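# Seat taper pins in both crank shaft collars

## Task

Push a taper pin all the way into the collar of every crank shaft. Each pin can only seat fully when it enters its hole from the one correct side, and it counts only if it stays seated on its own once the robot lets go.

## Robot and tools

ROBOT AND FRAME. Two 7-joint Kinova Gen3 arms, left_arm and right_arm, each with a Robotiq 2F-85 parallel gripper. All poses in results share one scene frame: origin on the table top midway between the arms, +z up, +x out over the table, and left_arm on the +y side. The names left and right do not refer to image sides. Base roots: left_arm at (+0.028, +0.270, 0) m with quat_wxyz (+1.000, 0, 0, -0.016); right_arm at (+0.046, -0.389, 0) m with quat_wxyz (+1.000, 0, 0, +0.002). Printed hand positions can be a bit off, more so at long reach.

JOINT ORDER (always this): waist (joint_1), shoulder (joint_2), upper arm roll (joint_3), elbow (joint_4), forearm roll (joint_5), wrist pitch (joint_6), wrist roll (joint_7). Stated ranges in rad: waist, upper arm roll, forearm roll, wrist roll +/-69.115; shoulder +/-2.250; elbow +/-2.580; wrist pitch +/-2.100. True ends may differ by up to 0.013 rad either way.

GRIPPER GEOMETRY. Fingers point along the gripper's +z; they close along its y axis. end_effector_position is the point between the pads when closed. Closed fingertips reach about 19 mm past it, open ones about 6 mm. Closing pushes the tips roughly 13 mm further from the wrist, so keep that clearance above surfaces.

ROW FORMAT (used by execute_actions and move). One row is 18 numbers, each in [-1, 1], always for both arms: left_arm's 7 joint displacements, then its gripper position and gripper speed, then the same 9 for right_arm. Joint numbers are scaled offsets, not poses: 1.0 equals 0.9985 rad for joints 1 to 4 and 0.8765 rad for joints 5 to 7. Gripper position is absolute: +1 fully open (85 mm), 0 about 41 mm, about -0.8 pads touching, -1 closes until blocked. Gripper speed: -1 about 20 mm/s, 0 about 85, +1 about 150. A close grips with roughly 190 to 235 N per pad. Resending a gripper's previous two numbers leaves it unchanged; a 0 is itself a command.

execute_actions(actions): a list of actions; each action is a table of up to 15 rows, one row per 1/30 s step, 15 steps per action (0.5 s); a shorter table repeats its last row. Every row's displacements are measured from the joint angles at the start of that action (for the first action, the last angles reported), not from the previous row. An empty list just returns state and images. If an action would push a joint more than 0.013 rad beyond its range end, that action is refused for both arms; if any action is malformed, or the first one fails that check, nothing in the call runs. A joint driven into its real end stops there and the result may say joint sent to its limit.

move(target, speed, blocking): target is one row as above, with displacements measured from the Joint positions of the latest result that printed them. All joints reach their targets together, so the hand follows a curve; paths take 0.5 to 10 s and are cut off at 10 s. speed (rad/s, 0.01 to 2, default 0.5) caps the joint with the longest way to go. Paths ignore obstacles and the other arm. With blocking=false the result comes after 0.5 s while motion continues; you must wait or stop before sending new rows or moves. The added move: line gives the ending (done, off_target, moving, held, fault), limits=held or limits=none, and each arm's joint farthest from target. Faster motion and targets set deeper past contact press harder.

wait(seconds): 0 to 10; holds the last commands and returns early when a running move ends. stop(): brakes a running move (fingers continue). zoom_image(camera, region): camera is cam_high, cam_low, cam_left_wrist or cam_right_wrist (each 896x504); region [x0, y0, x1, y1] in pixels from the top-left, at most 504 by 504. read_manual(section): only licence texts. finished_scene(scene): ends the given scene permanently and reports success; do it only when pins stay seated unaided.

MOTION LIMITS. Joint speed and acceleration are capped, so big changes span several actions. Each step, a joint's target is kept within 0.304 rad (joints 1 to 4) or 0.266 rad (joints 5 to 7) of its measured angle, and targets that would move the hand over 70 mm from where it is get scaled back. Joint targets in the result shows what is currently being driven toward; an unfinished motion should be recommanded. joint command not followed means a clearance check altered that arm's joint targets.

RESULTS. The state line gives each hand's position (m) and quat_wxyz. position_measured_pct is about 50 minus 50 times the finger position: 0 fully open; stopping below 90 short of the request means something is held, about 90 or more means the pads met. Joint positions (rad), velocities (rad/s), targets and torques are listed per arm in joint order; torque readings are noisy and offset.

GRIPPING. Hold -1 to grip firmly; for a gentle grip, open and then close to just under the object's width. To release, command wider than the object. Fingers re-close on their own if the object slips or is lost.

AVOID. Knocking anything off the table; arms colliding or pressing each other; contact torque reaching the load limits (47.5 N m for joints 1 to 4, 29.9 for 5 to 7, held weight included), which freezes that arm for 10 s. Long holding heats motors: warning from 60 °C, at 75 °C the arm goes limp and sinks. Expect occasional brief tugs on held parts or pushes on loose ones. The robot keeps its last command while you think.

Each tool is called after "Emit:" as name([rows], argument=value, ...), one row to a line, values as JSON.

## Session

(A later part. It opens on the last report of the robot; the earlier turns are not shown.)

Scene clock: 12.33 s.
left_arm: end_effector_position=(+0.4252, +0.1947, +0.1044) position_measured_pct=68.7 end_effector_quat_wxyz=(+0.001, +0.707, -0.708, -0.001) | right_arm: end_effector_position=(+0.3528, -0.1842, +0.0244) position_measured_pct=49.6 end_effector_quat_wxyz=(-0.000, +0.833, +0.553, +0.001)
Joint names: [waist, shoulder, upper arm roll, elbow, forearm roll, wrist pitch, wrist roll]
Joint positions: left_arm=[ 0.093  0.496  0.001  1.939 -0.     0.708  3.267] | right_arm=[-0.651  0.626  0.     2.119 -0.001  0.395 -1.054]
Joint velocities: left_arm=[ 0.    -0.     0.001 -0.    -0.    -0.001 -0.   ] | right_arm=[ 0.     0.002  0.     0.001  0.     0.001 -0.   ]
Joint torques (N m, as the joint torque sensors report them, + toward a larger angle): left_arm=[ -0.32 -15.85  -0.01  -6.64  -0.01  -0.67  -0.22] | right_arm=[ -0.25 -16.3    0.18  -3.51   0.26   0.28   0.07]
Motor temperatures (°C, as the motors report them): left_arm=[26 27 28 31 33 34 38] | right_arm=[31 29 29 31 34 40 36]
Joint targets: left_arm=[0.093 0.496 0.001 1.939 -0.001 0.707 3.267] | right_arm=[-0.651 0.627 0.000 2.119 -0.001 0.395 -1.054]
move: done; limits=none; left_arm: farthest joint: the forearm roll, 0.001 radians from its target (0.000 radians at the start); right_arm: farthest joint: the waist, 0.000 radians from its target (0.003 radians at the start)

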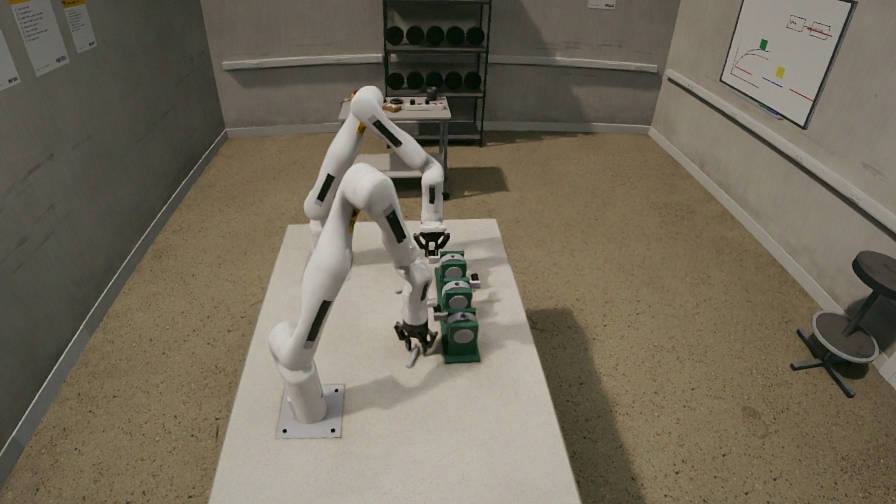

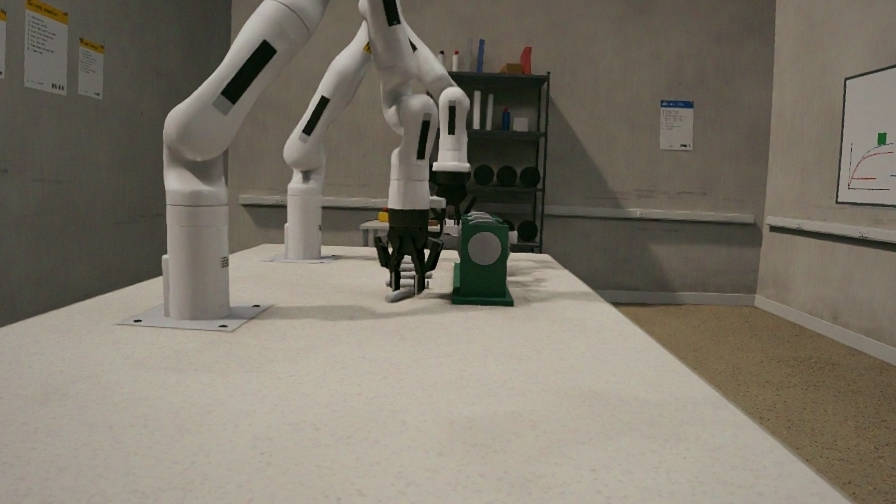

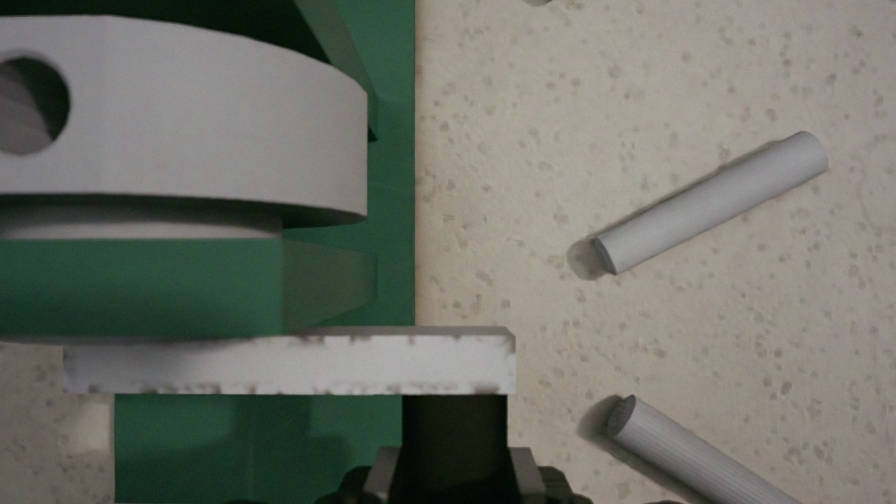

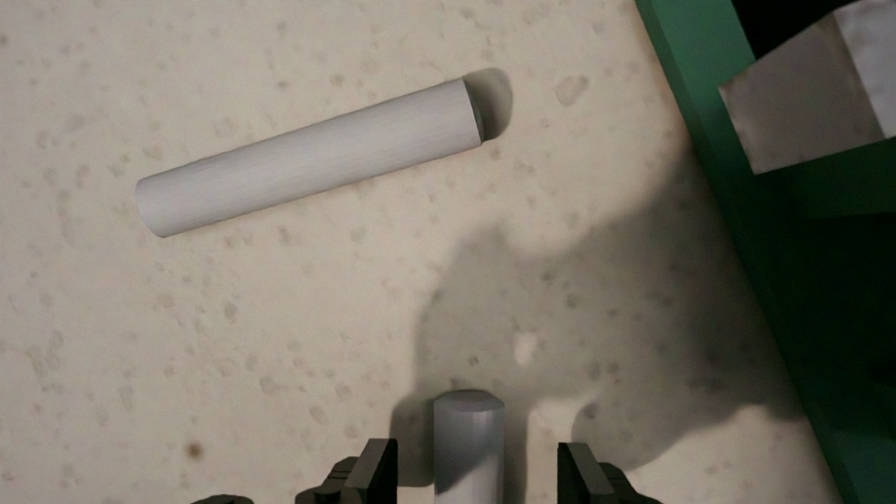

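Emit:
move(target=[-0.001,-0.046,0,-0.053,0,0.111,-0.002,-0.45,0,0,0.006,0,0.0016,0,-0.009,0,0,0], speed=0.2)

Emit:
move(target=[-0.005,-0.005,0,-0.092,0,0.111,-0.006,-0.45,0,0,0,0,0,0,0,0,-1,0], speed=0.2)

Scene clock: 14.47 s.
left_arm: end_effector_position=(+0.4307, +0.1947, +0.1334) position_measured_pct=68.7 end_effector_quat_wxyz=(+0.001, +0.707, -0.708, -0.001) | right_arm: end_effector_position=(+0.3527, -0.1842, +0.0220) position_measured_pct=49.6 end_effector_quat_wxyz=(-0.000, +0.833, +0.553, +0.001)
Joint names: [waist, shoulder, upper arm roll, elbow, forearm roll, wrist pitch, wrist roll]
Joint positions: left_arm=[ 0.091  0.452  0.001  1.887 -0.     0.804  3.265] | right_arm=[-0.651  0.632  0.     2.121 -0.001  0.387 -1.054]
Joint velocities: left_arm=[-0.001 -0.002  0.001  0.    -0.     0.001  0.   ] | right_arm=[-0.     0.    -0.001 -0.001  0.    -0.     0.   ]
Joint torques (N m, as the joint torque sensors report them, + toward a larger angle): left_arm=[ -0.46 -17.38   0.25  -7.26   0.14   0.18  -0.18] | right_arm=[ -0.31 -16.26   0.14  -2.91   0.27   0.13   0.02]
Motor temperatures (°C, as the motors report them): left_arm=[26 27 28 31 33 34 38] | right_arm=[31 30 29 31 34 40 36]
Joint targets: left_arm=[0.092 0.450 0.001 1.886 -0.000 0.805 3.265] | right_arm=[-0.651 0.632 0.000 2.121 -0.001 0.387 -1.054]
move: done; limits=none; left_arm: farthest joint: the shoulder, 0.002 radians from its target (0.046 radians at the start); right_arm: farthest joint: the waist, 0.000 radians from its target (0.000 radians at the start)

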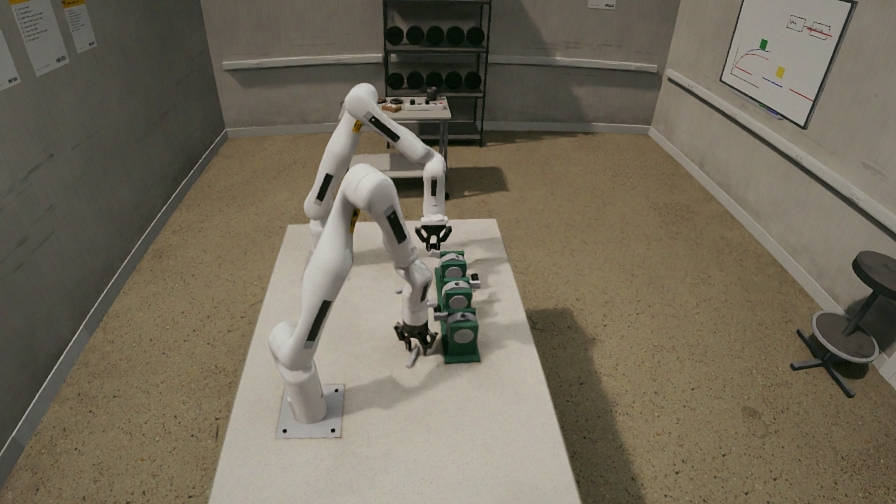

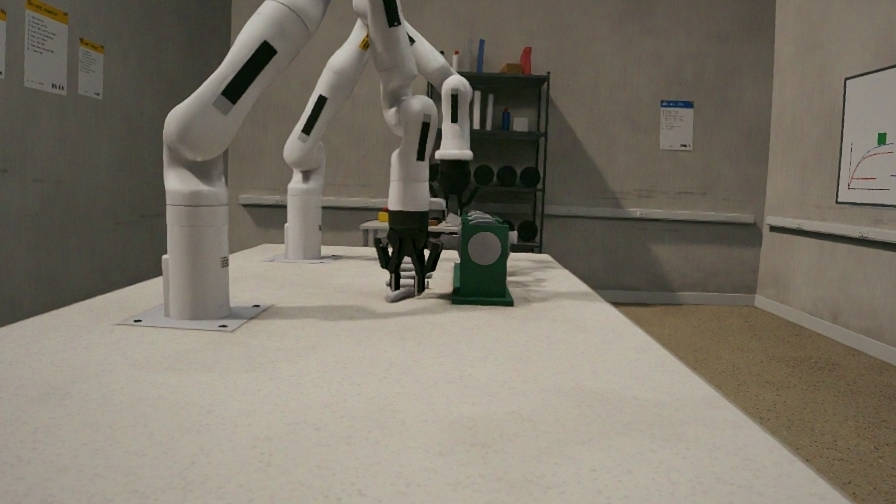

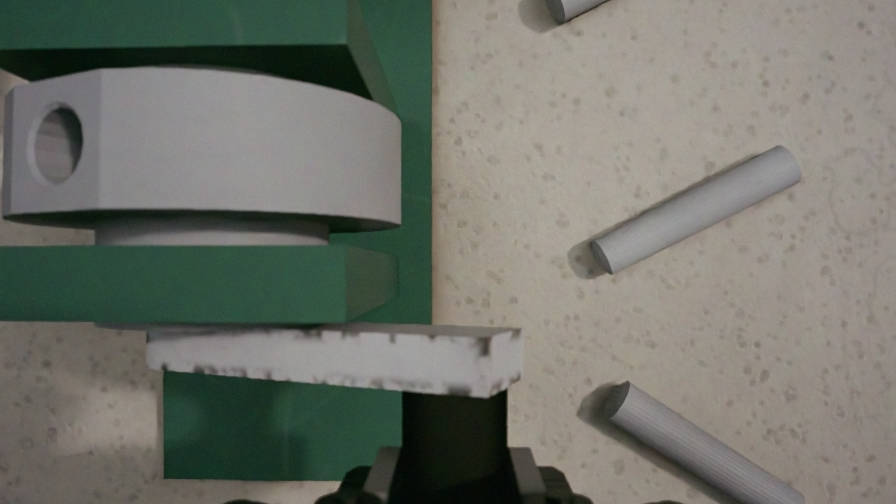

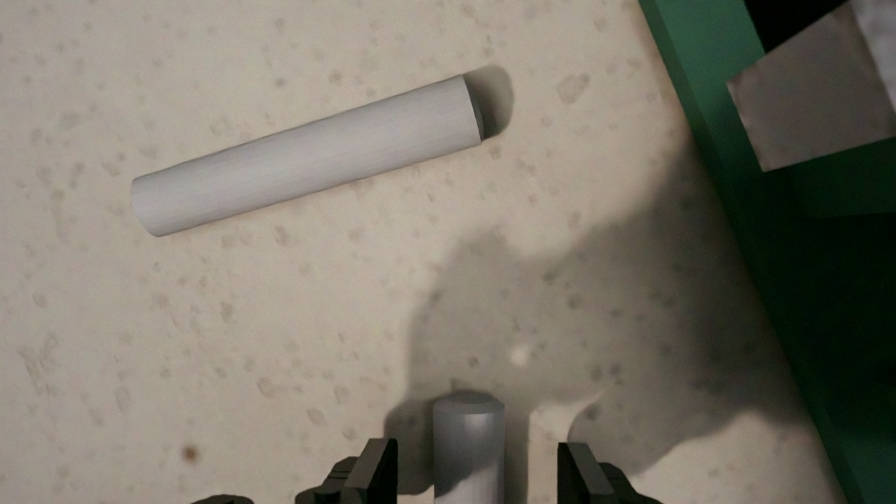

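Scene clock: 15.27 s.
left_arm: end_effector_position=(+0.4466, +0.1947, +0.1562) position_measured_pct=68.7 end_effector_quat_wxyz=(+0.003, +0.706, -0.708, -0.004) | right_arm: end_effector_position=(+0.3526, -0.1841, +0.0224) position_measured_pct=77.4 end_effector_quat_wxyz=(-0.000, +0.833, +0.553, +0.001)
Joint names: [waist, shoulder, upper arm roll, elbow, forearm roll, wrist pitch, wrist roll]
Joint positions: left_arm=[ 0.087  0.448  0.001  1.798 -0.     0.904  3.26 ] | right_arm=[-0.651  0.631 -0.     2.121 -0.001  0.388 -1.054]
Joint velocities: left_arm=[-0.     0.001 -0.002 -0.     0.     0.001  0.   ] | right_arm=[-0.    -0.002  0.001 -0.001 -0.    -0.001  0.   ]
Joint torques (N m, as the joint torque sensors report them, + toward a larger angle): left_arm=[ -0.18 -17.09  -0.06  -9.88   0.16  -1.48  -0.16] | right_arm=[ -0.15 -15.17   0.61  -3.01   0.33  -0.11   0.21]
Motor temperatures (°C, as the motors report them): left_arm=[26 27 28 31 33 34 38] | right_arm=[31 30 29 31 34 40 36]
Joint targets: left_arm=[0.086 0.447 0.001 1.795 -0.000 0.902 3.260] | right_arm=[-0.651 0.632 0.000 2.121 -0.001 0.387 -1.054]
move: done; limits=none; left_arm: farthest joint: the elbow, 0.003 radians from its target (0.092 radians at the start); right_arm: farthest joint: the shoulder, 0.001 radians from its target (0.000 radians at the start)

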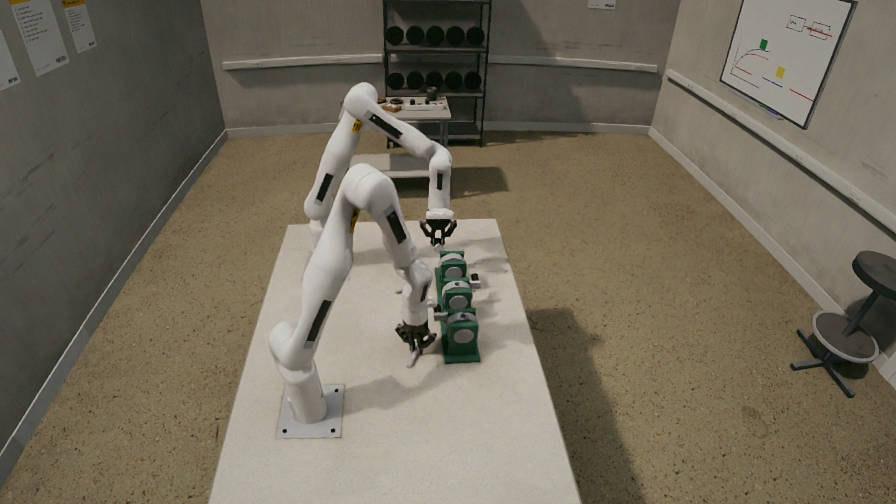

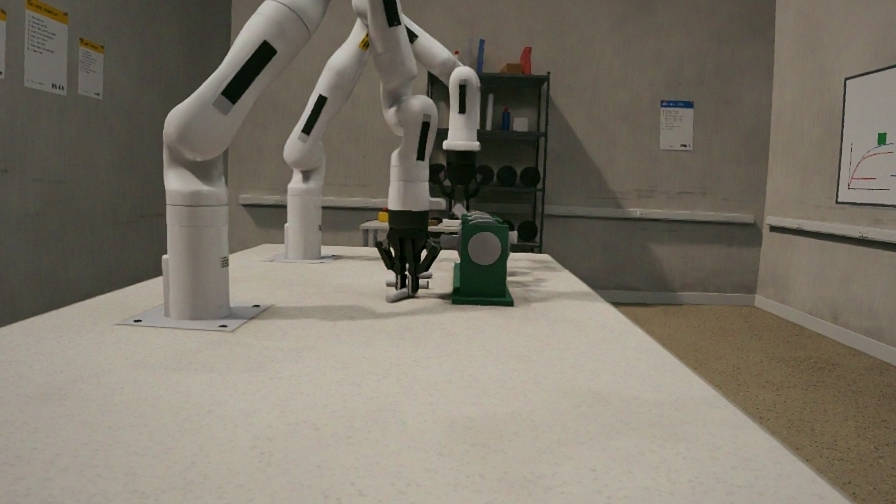

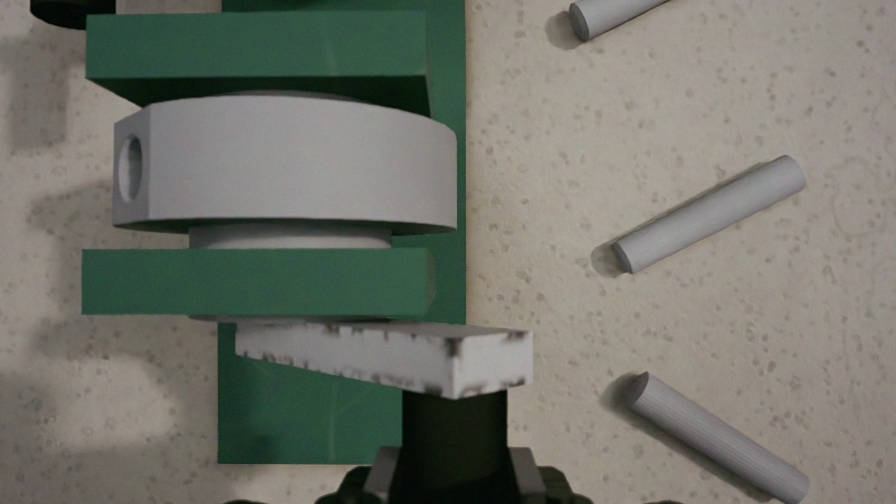

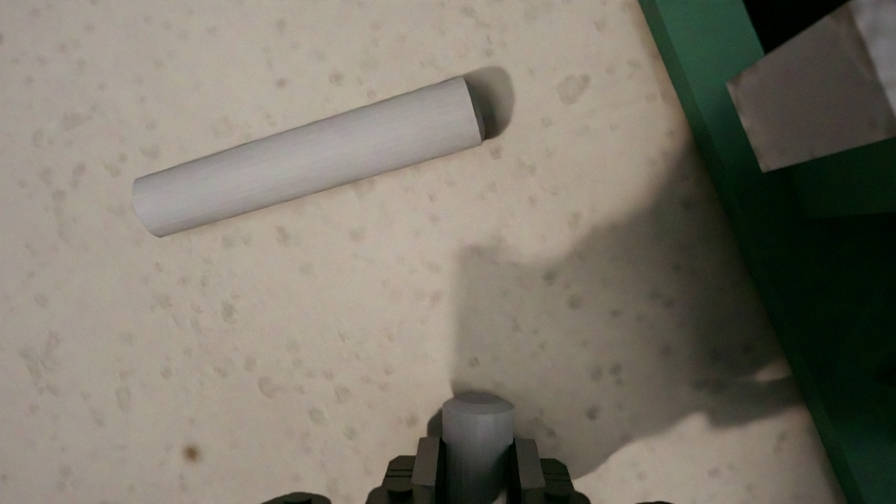

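Emit:
move(target=[-0.012,0.067,0,-0.164,0,0.1,-0.012,-0.28,1,0,-0.222,0,-0.092,0,0.36,0.5,-1,0], speed=0.5)

Emit:
move(target=[-0.009,0.100,0,-0.150,0,0.057,-0.011,-0.28,1,0.45,-0.08,0,-0.33,0,0.46,1,-1,0], speed=0.9)

Scene clock: 17.03 s.
left_arm: end_effector_position=(+0.4918, +0.1947, +0.1674) position_measured_pct=63.9 end_effector_quat_wxyz=(+0.001, +0.707, -0.707, -0.001) | right_arm: end_effector_position=(+0.3545, -0.1826, +0.1196) position_measured_pct=77.4 end_effector_quat_wxyz=(-0.000, +0.693, +0.721, -0.000)
Joint names: [waist, shoulder, upper arm roll, elbow, forearm roll, wrist pitch, wrist roll]
Joint positions: left_arm=[ 0.075  0.515  0.001  1.635 -0.     0.993  3.249] | right_arm=[-0.651  0.41  -0.     2.029 -0.001  0.703 -0.616]
Joint velocities: left_arm=[ 0.     0.001 -0.    -0.    -0.    -0.001 -0.   ] | right_arm=[-0.    -0.002  0.001 -0.001  0.    -0.001 -0.   ]
Joint torques (N m, as the joint torque sensors report them, + toward a larger angle): left_arm=[  0.06 -18.61  -0.12  -8.85   0.25  -0.85  -0.19] | right_arm=[ -0.48 -14.78   0.14  -5.5    0.05   0.04  -0.03]
Motor temperatures (°C, as the motors report them): left_arm=[26 27 28 31 33 34 38] | right_arm=[31 30 29 31 34 40 36]
Joint targets: left_arm=[0.075 0.515 0.001 1.634 -0.000 0.992 3.249] | right_arm=[-0.651 0.409 -0.000 2.029 -0.001 0.703 -0.616]
move: done; limits=none; left_arm: farthest joint: the wrist pitch, 0.002 radians from its target (0.087 radians at the start); right_arm: farthest joint: the waist, 0.000 radians from its target (0.000 radians at the start)

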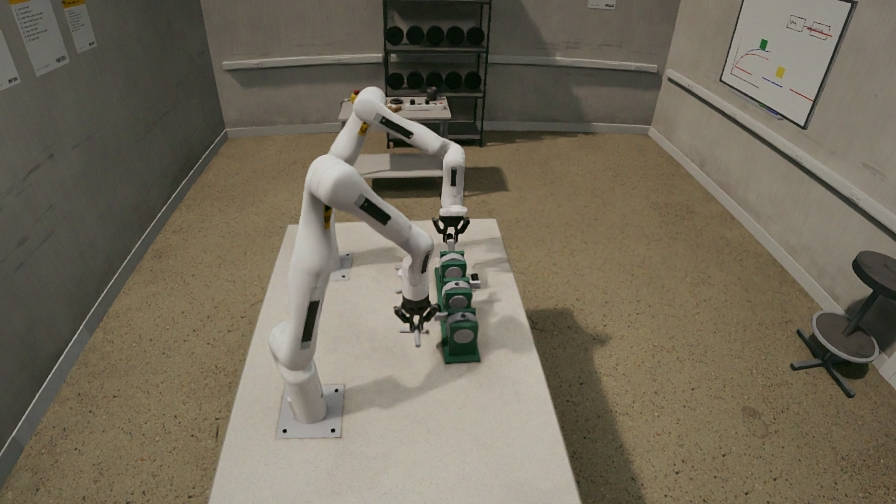

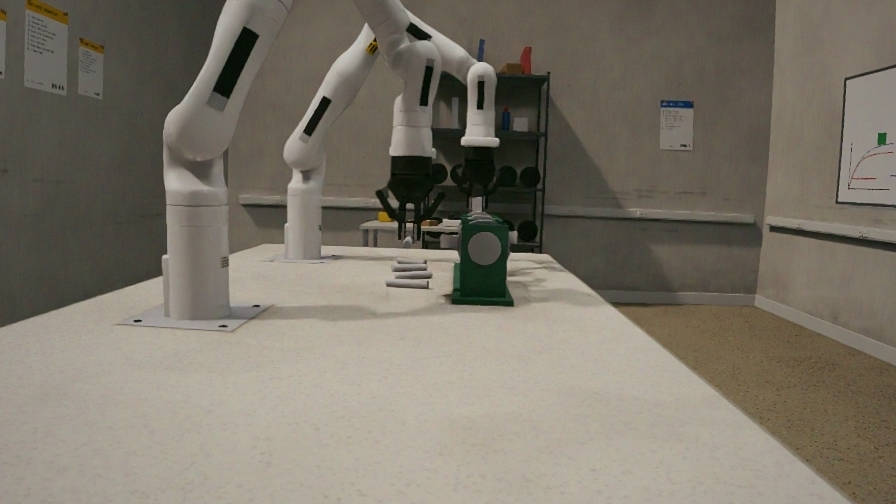

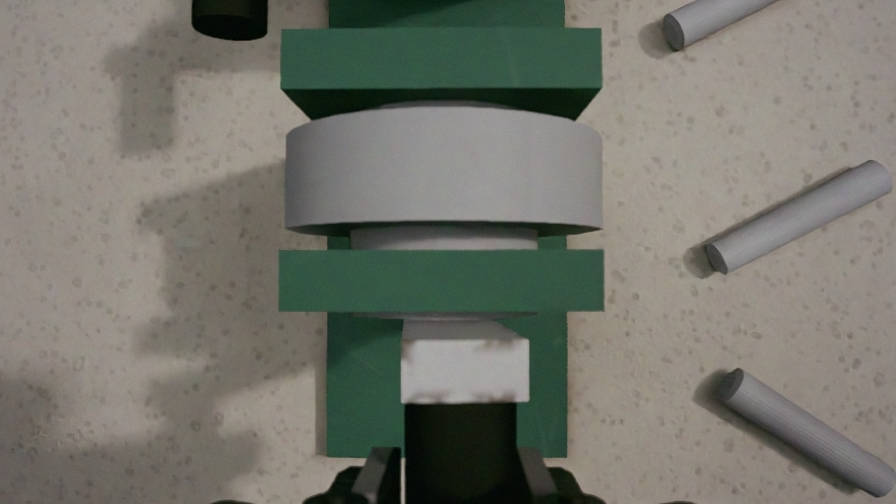

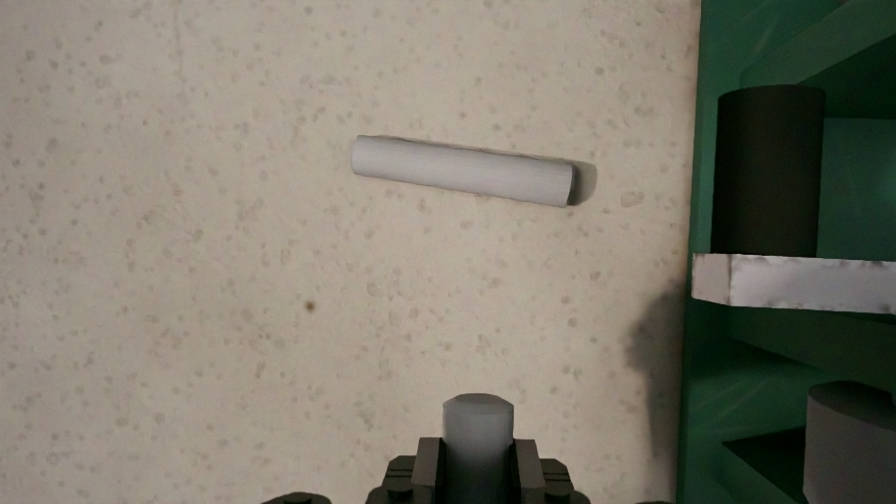

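Scene clock: 18.60 s.
left_arm: end_effector_position=(+0.5353, +0.1945, +0.1580) position_measured_pct=63.9 end_effector_quat_wxyz=(+0.002, +0.707, -0.708, -0.002) | right_arm: end_effector_position=(+0.4616, -0.3271, +0.2324) position_measured_pct=77.4 end_effector_quat_wxyz=(+0.002, +0.525, +0.851, +0.002)
Joint names: [waist, shoulder, upper arm roll, elbow, forearm roll, wrist pitch, wrist roll]
Joint positions: left_arm=[ 0.066  0.615  0.001  1.487 -0.     1.044  3.24 ] | right_arm=[-0.202  0.33  -0.     1.7   -0.001  1.106  0.261]
Joint velocities: left_arm=[ 0.     0.001  0.001 -0.001 -0.    -0.001  0.   ] | right_arm=[ 0.003 -0.    -0.001 -0.001 -0.     0.002  0.   ]
Joint torques (N m, as the joint torque sensors report them, + toward a larger angle): left_arm=[ -0.23 -20.48  -0.07  -8.53   0.05  -0.81  -0.48] | right_arm=[  0.35 -15.58   0.17  -8.14  -0.11   0.16   0.15]
Motor temperatures (°C, as the motors report them): left_arm=[26 27 28 31 33 34 38] | right_arm=[31 30 29 31 34 40 36]
Joint targets: left_arm=[0.066 0.615 0.001 1.486 -0.000 1.043 3.240] | right_arm=[-0.202 0.330 -0.000 1.700 -0.001 1.106 0.261]
move: done; limits=none; left_arm: farthest joint: the elbow, 0.001 radians from its target (0.150 radians at the start); right_arm: farthest joint: the waist, 0.001 radians from its target (0.450 radians at the start)

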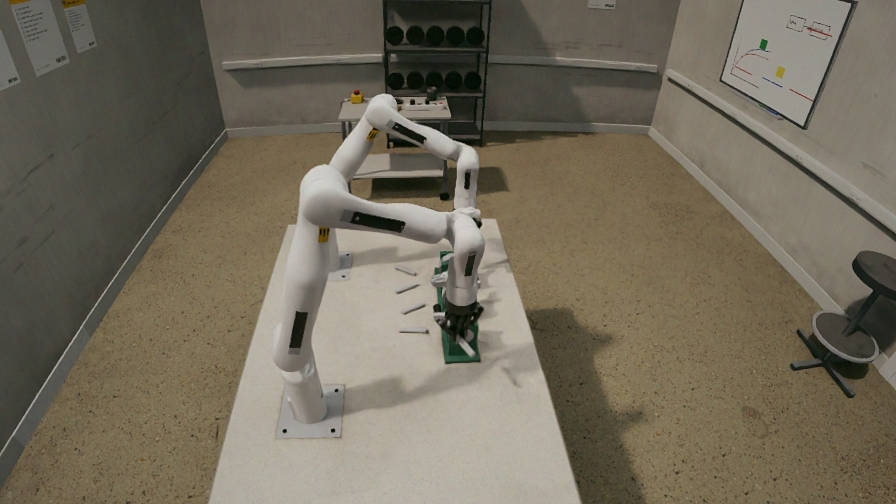

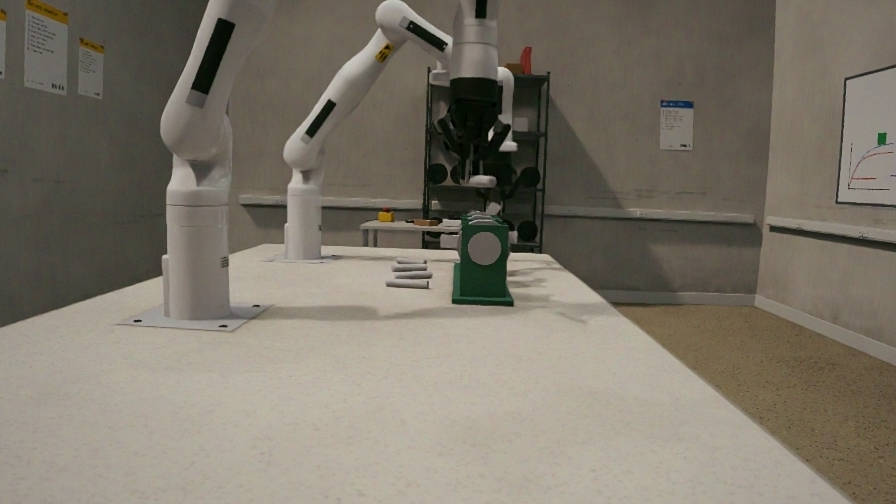

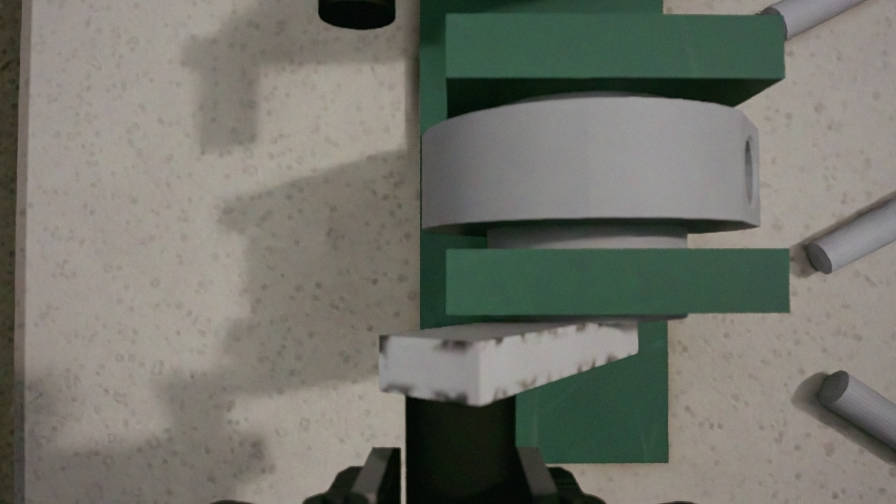

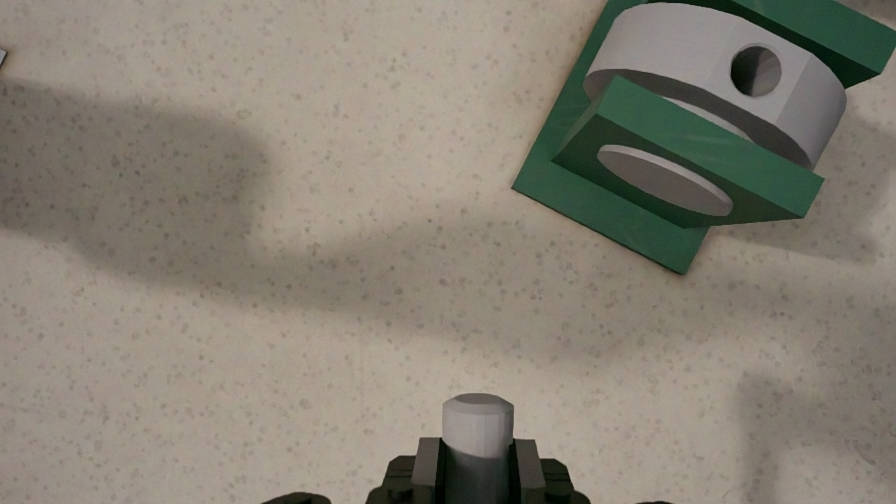

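Emit:
execute_actions(actions=[])

Scene clock: 20.43 s.
left_arm: end_effector_position=(+0.5353, +0.1945, +0.1580) position_measured_pct=63.9 end_effector_quat_wxyz=(+0.002, +0.707, -0.708, -0.002) | right_arm: end_effector_position=(+0.4616, -0.3272, +0.2324) position_measured_pct=77.4 end_effector_quat_wxyz=(+0.002, +0.525, +0.851, +0.002)
Joint names: [waist, shoulder, upper arm roll, elbow, forearm roll, wrist pitch, wrist roll]
Joint positions: left_arm=[ 0.066  0.615  0.001  1.486 -0.     1.044  3.24 ] | right_arm=[-0.202  0.33  -0.     1.7   -0.001  1.106  0.261]
Joint velocities: left_arm=[ 0.     0.    -0.     0.    -0.    -0.001 -0.   ] | right_arm=[ 0.     0.001 -0.    -0.    -0.     0.002 -0.   ]
Joint torques (N m, as the joint torque sensors report them, + toward a larger angle): left_arm=[ -0.12 -20.22  -0.02  -8.57  -0.01  -0.59  -0.05] | right_arm=[ -0.22 -15.97   0.22  -8.08   0.07  -0.02  -0.01]
Motor temperatures (°C, as the motors report them): left_arm=[26 27 28 31 33 34 38] | right_arm=[31 30 29 31 34 40 36]
Joint targets: left_arm=[0.066 0.615 0.001 1.486 -0.000 1.043 3.240] | right_arm=[-0.202 0.330 -0.000 1.700 -0.001 1.106 0.261]

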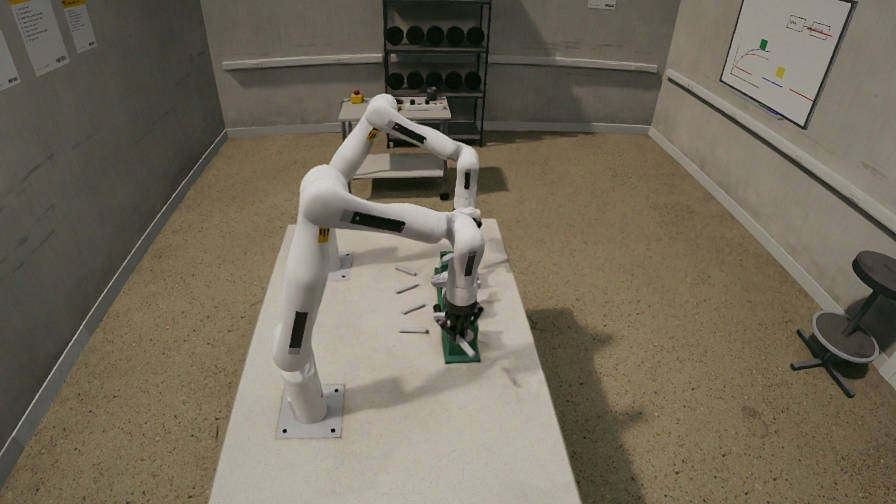

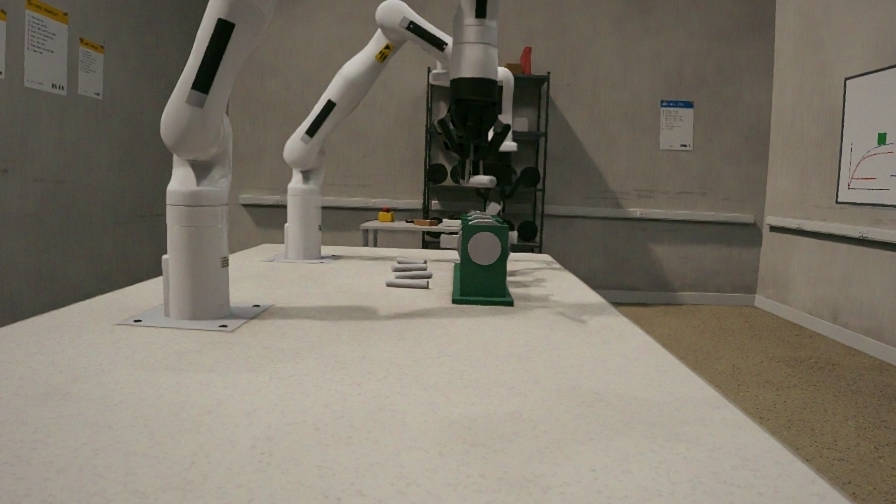

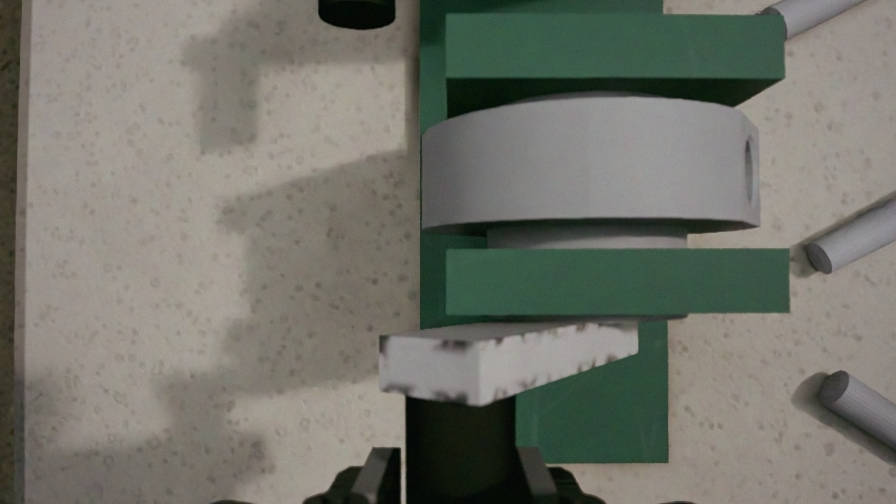

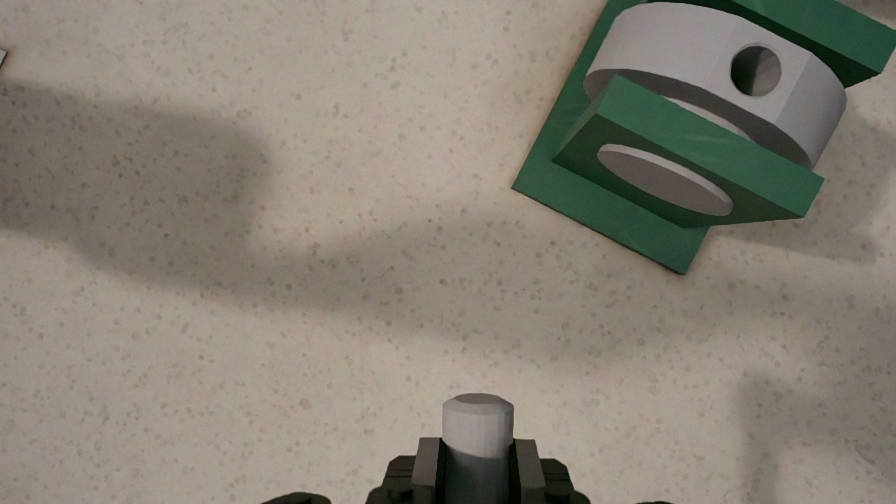

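Emit:
move(target=[-0.003,0.067,0,-0.043,0,-0.032,-0.004,-0.45,0, 0.392,0.1,0,-0.1,-0.89,0.53,0.8,-1,0], speed=0.6)

Emit:
move(target=[-0.001,0.052,0,0.006,0,-0.066,0,-0.45,0, 0,0.3,0,0.3,-0.9,0,0.3,-1,0], speed=0.6)

Scene clock: 22.57 s.
left_arm: end_effector_position=(+0.5557, +0.1944, +0.1351) position_measured_pct=68.3 end_effector_quat_wxyz=(-0.000, +0.706, -0.708, +0.001) | right_arm: end_effector_position=(+0.4343, -0.2640, +0.3298) position_measured_pct=77.4 end_effector_quat_wxyz=(-0.283, +0.428, +0.797, +0.318)
Joint names: [waist, shoulder, upper arm roll, elbow, forearm roll, wrist pitch, wrist roll]
Joint positions: left_arm=[ 0.063  0.681  0.001  1.443 -0.     1.016  3.236] | right_arm=[ 0.189  0.429 -0.     1.6   -0.781  1.571  0.962]
Joint velocities: left_arm=[-0.001  0.001  0.002  0.     0.    -0.001 -0.   ] | right_arm=[ 0.003  0.002 -0.     0.    -0.    -0.001  0.   ]
Joint torques (N m, as the joint torque sensors report them, + toward a larger angle): left_arm=[ -0.31 -20.12   0.4   -7.42   0.16   0.19   0.02] | right_arm=[ -0.51 -17.32  -0.53  -7.08  -2.14   1.6   -0.15]
Motor temperatures (°C, as the motors report them): left_arm=[26 27 28 31 33 34 38] | right_arm=[31 30 29 31 34 40 36]
Joint targets: left_arm=[0.063 0.682 0.001 1.444 -0.000 1.016 3.236] | right_arm=[0.189 0.430 -0.000 1.600 -0.781 1.571 0.962]
move: done; limits=none; left_arm: farthest joint: the shoulder, 0.001 radians from its target (0.067 radians at the start); right_arm: farthest joint: the waist, 0.000 radians from its target (0.392 radians at the start)

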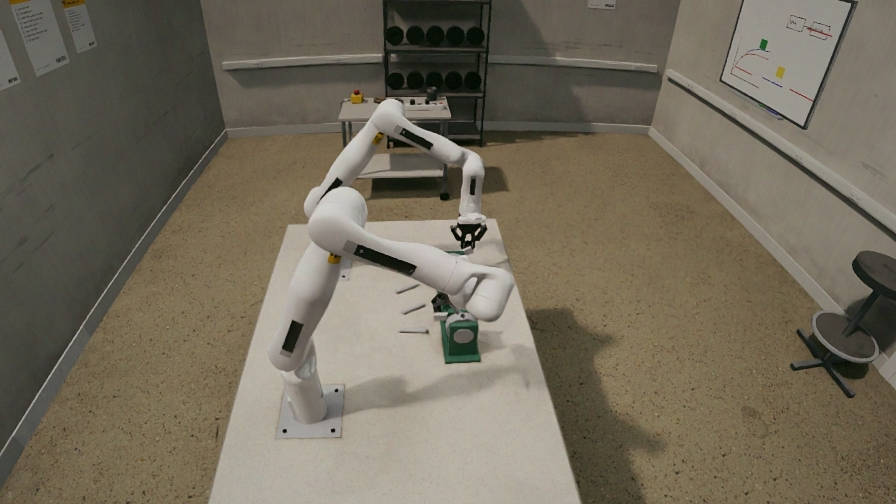

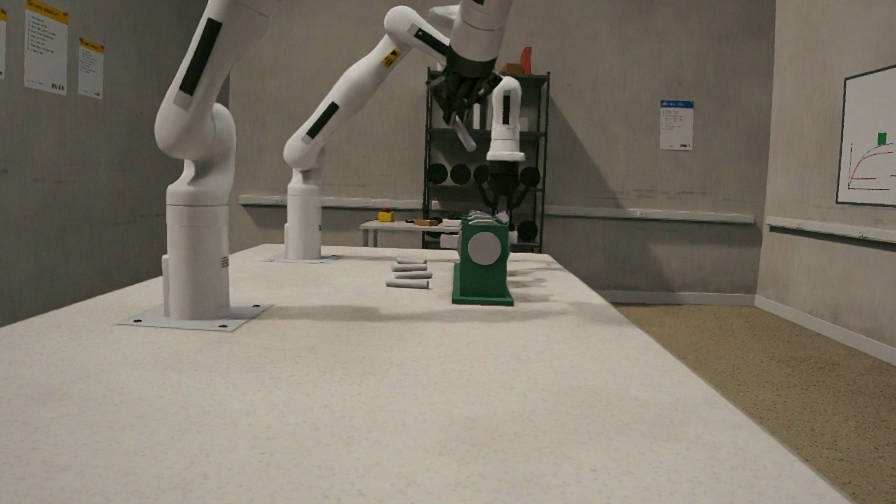

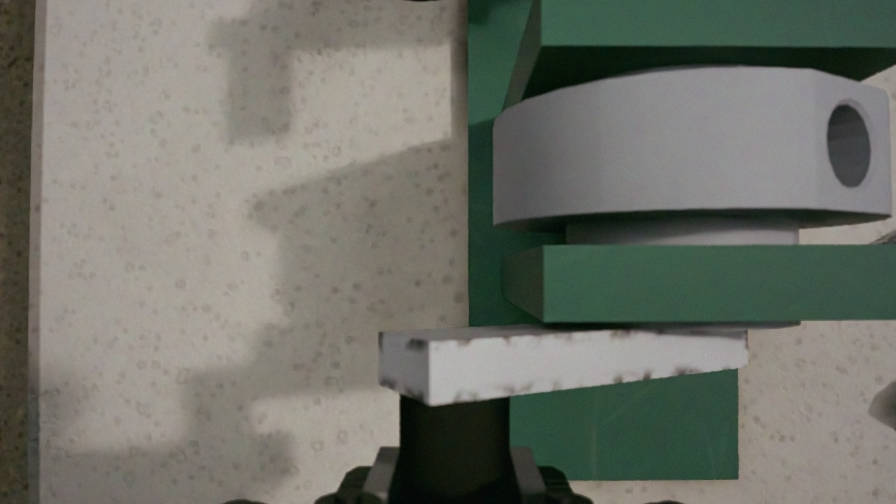

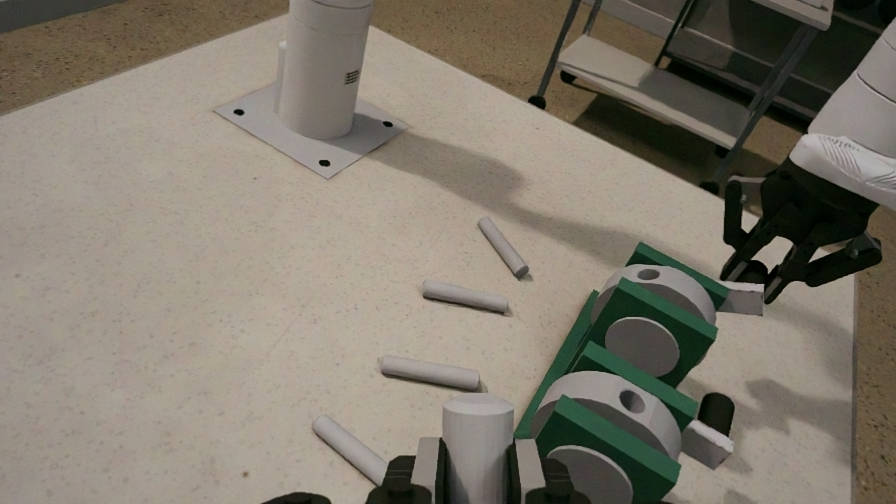

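Scene clock: 24.33 s.
left_arm: end_effector_position=(+0.5646, +0.1944, +0.1072) position_measured_pct=68.7 end_effector_quat_wxyz=(-0.003, +0.707, -0.707, +0.003) | right_arm: end_effector_position=(+0.5250, -0.1870, +0.3246) position_measured_pct=77.4 end_effector_quat_wxyz=(-0.404, +0.504, +0.496, +0.580)
Joint names: [waist, shoulder, upper arm roll, elbow, forearm roll, wrist pitch, wrist roll]
Joint positions: left_arm=[ 0.062  0.732  0.     1.446 -0.001  0.956  3.236] | right_arm=[ 0.189  0.729 -0.     1.899 -1.57   1.571  1.225]
Joint velocities: left_arm=[ 0.     0.001  0.001 -0.     0.    -0.     0.   ] | right_arm=[-0.     0.005  0.     0.001 -0.     0.    -0.   ]
Joint torques (N m, as the joint torque sensors report them, + toward a larger angle): left_arm=[ -0.03 -19.96   0.06  -5.49   0.2    1.02   0.05] | right_arm=[  0.   -19.79  -1.63  -4.16  -1.52   3.19  -0.2 ]
Motor temperatures (°C, as the motors report them): left_arm=[26 27 28 31 33 34 38] | right_arm=[31 30 29 31 34 40 36]
Joint targets: left_arm=[0.062 0.733 0.001 1.449 -0.000 0.958 3.236] | right_arm=[0.189 0.729 -0.000 1.899 -1.570 1.571 1.225]
move: done; limits=none; left_arm: farthest joint: the elbow, 0.003 radians from its target (0.006 radians at the start); right_arm: farthest joint: the waist, 0.000 radians from its target (0.000 radians at the start)

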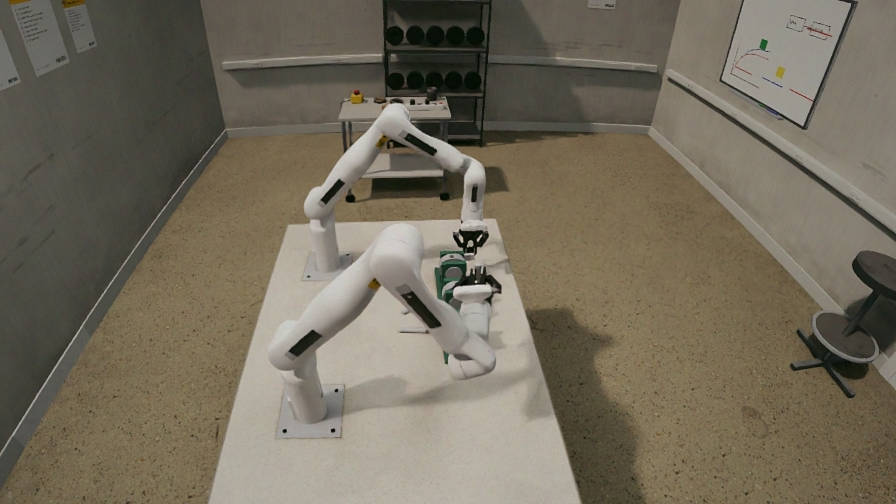

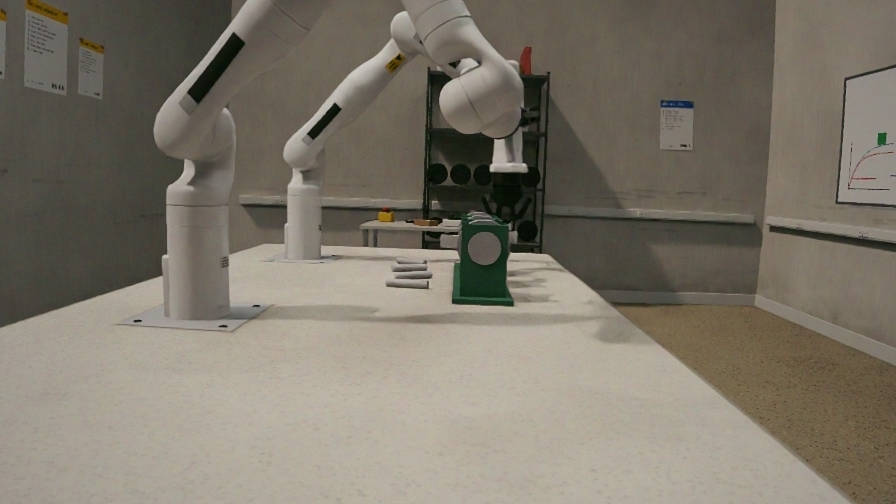

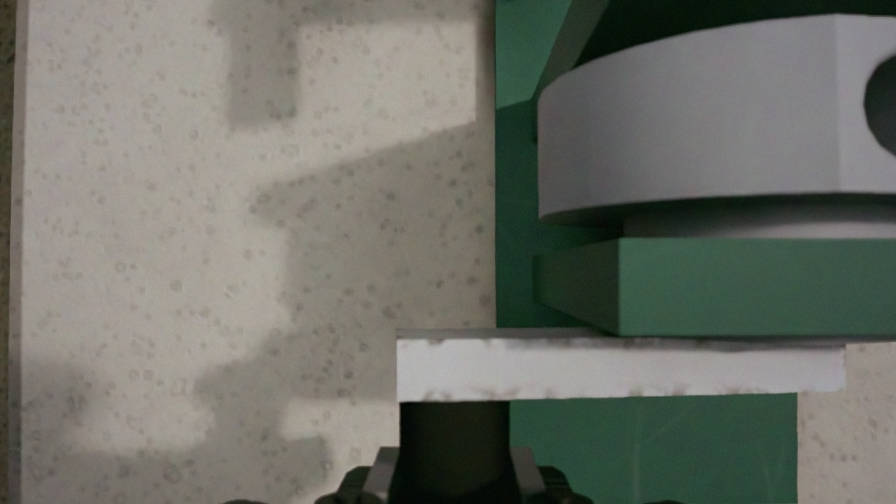

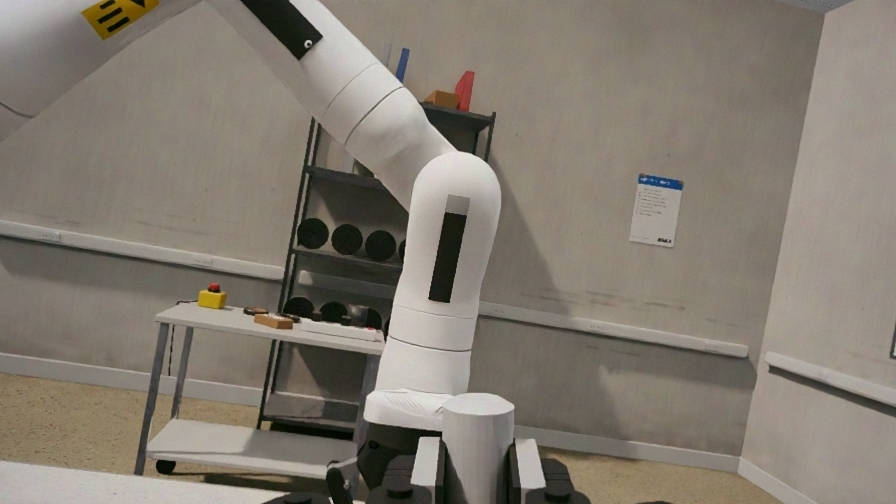

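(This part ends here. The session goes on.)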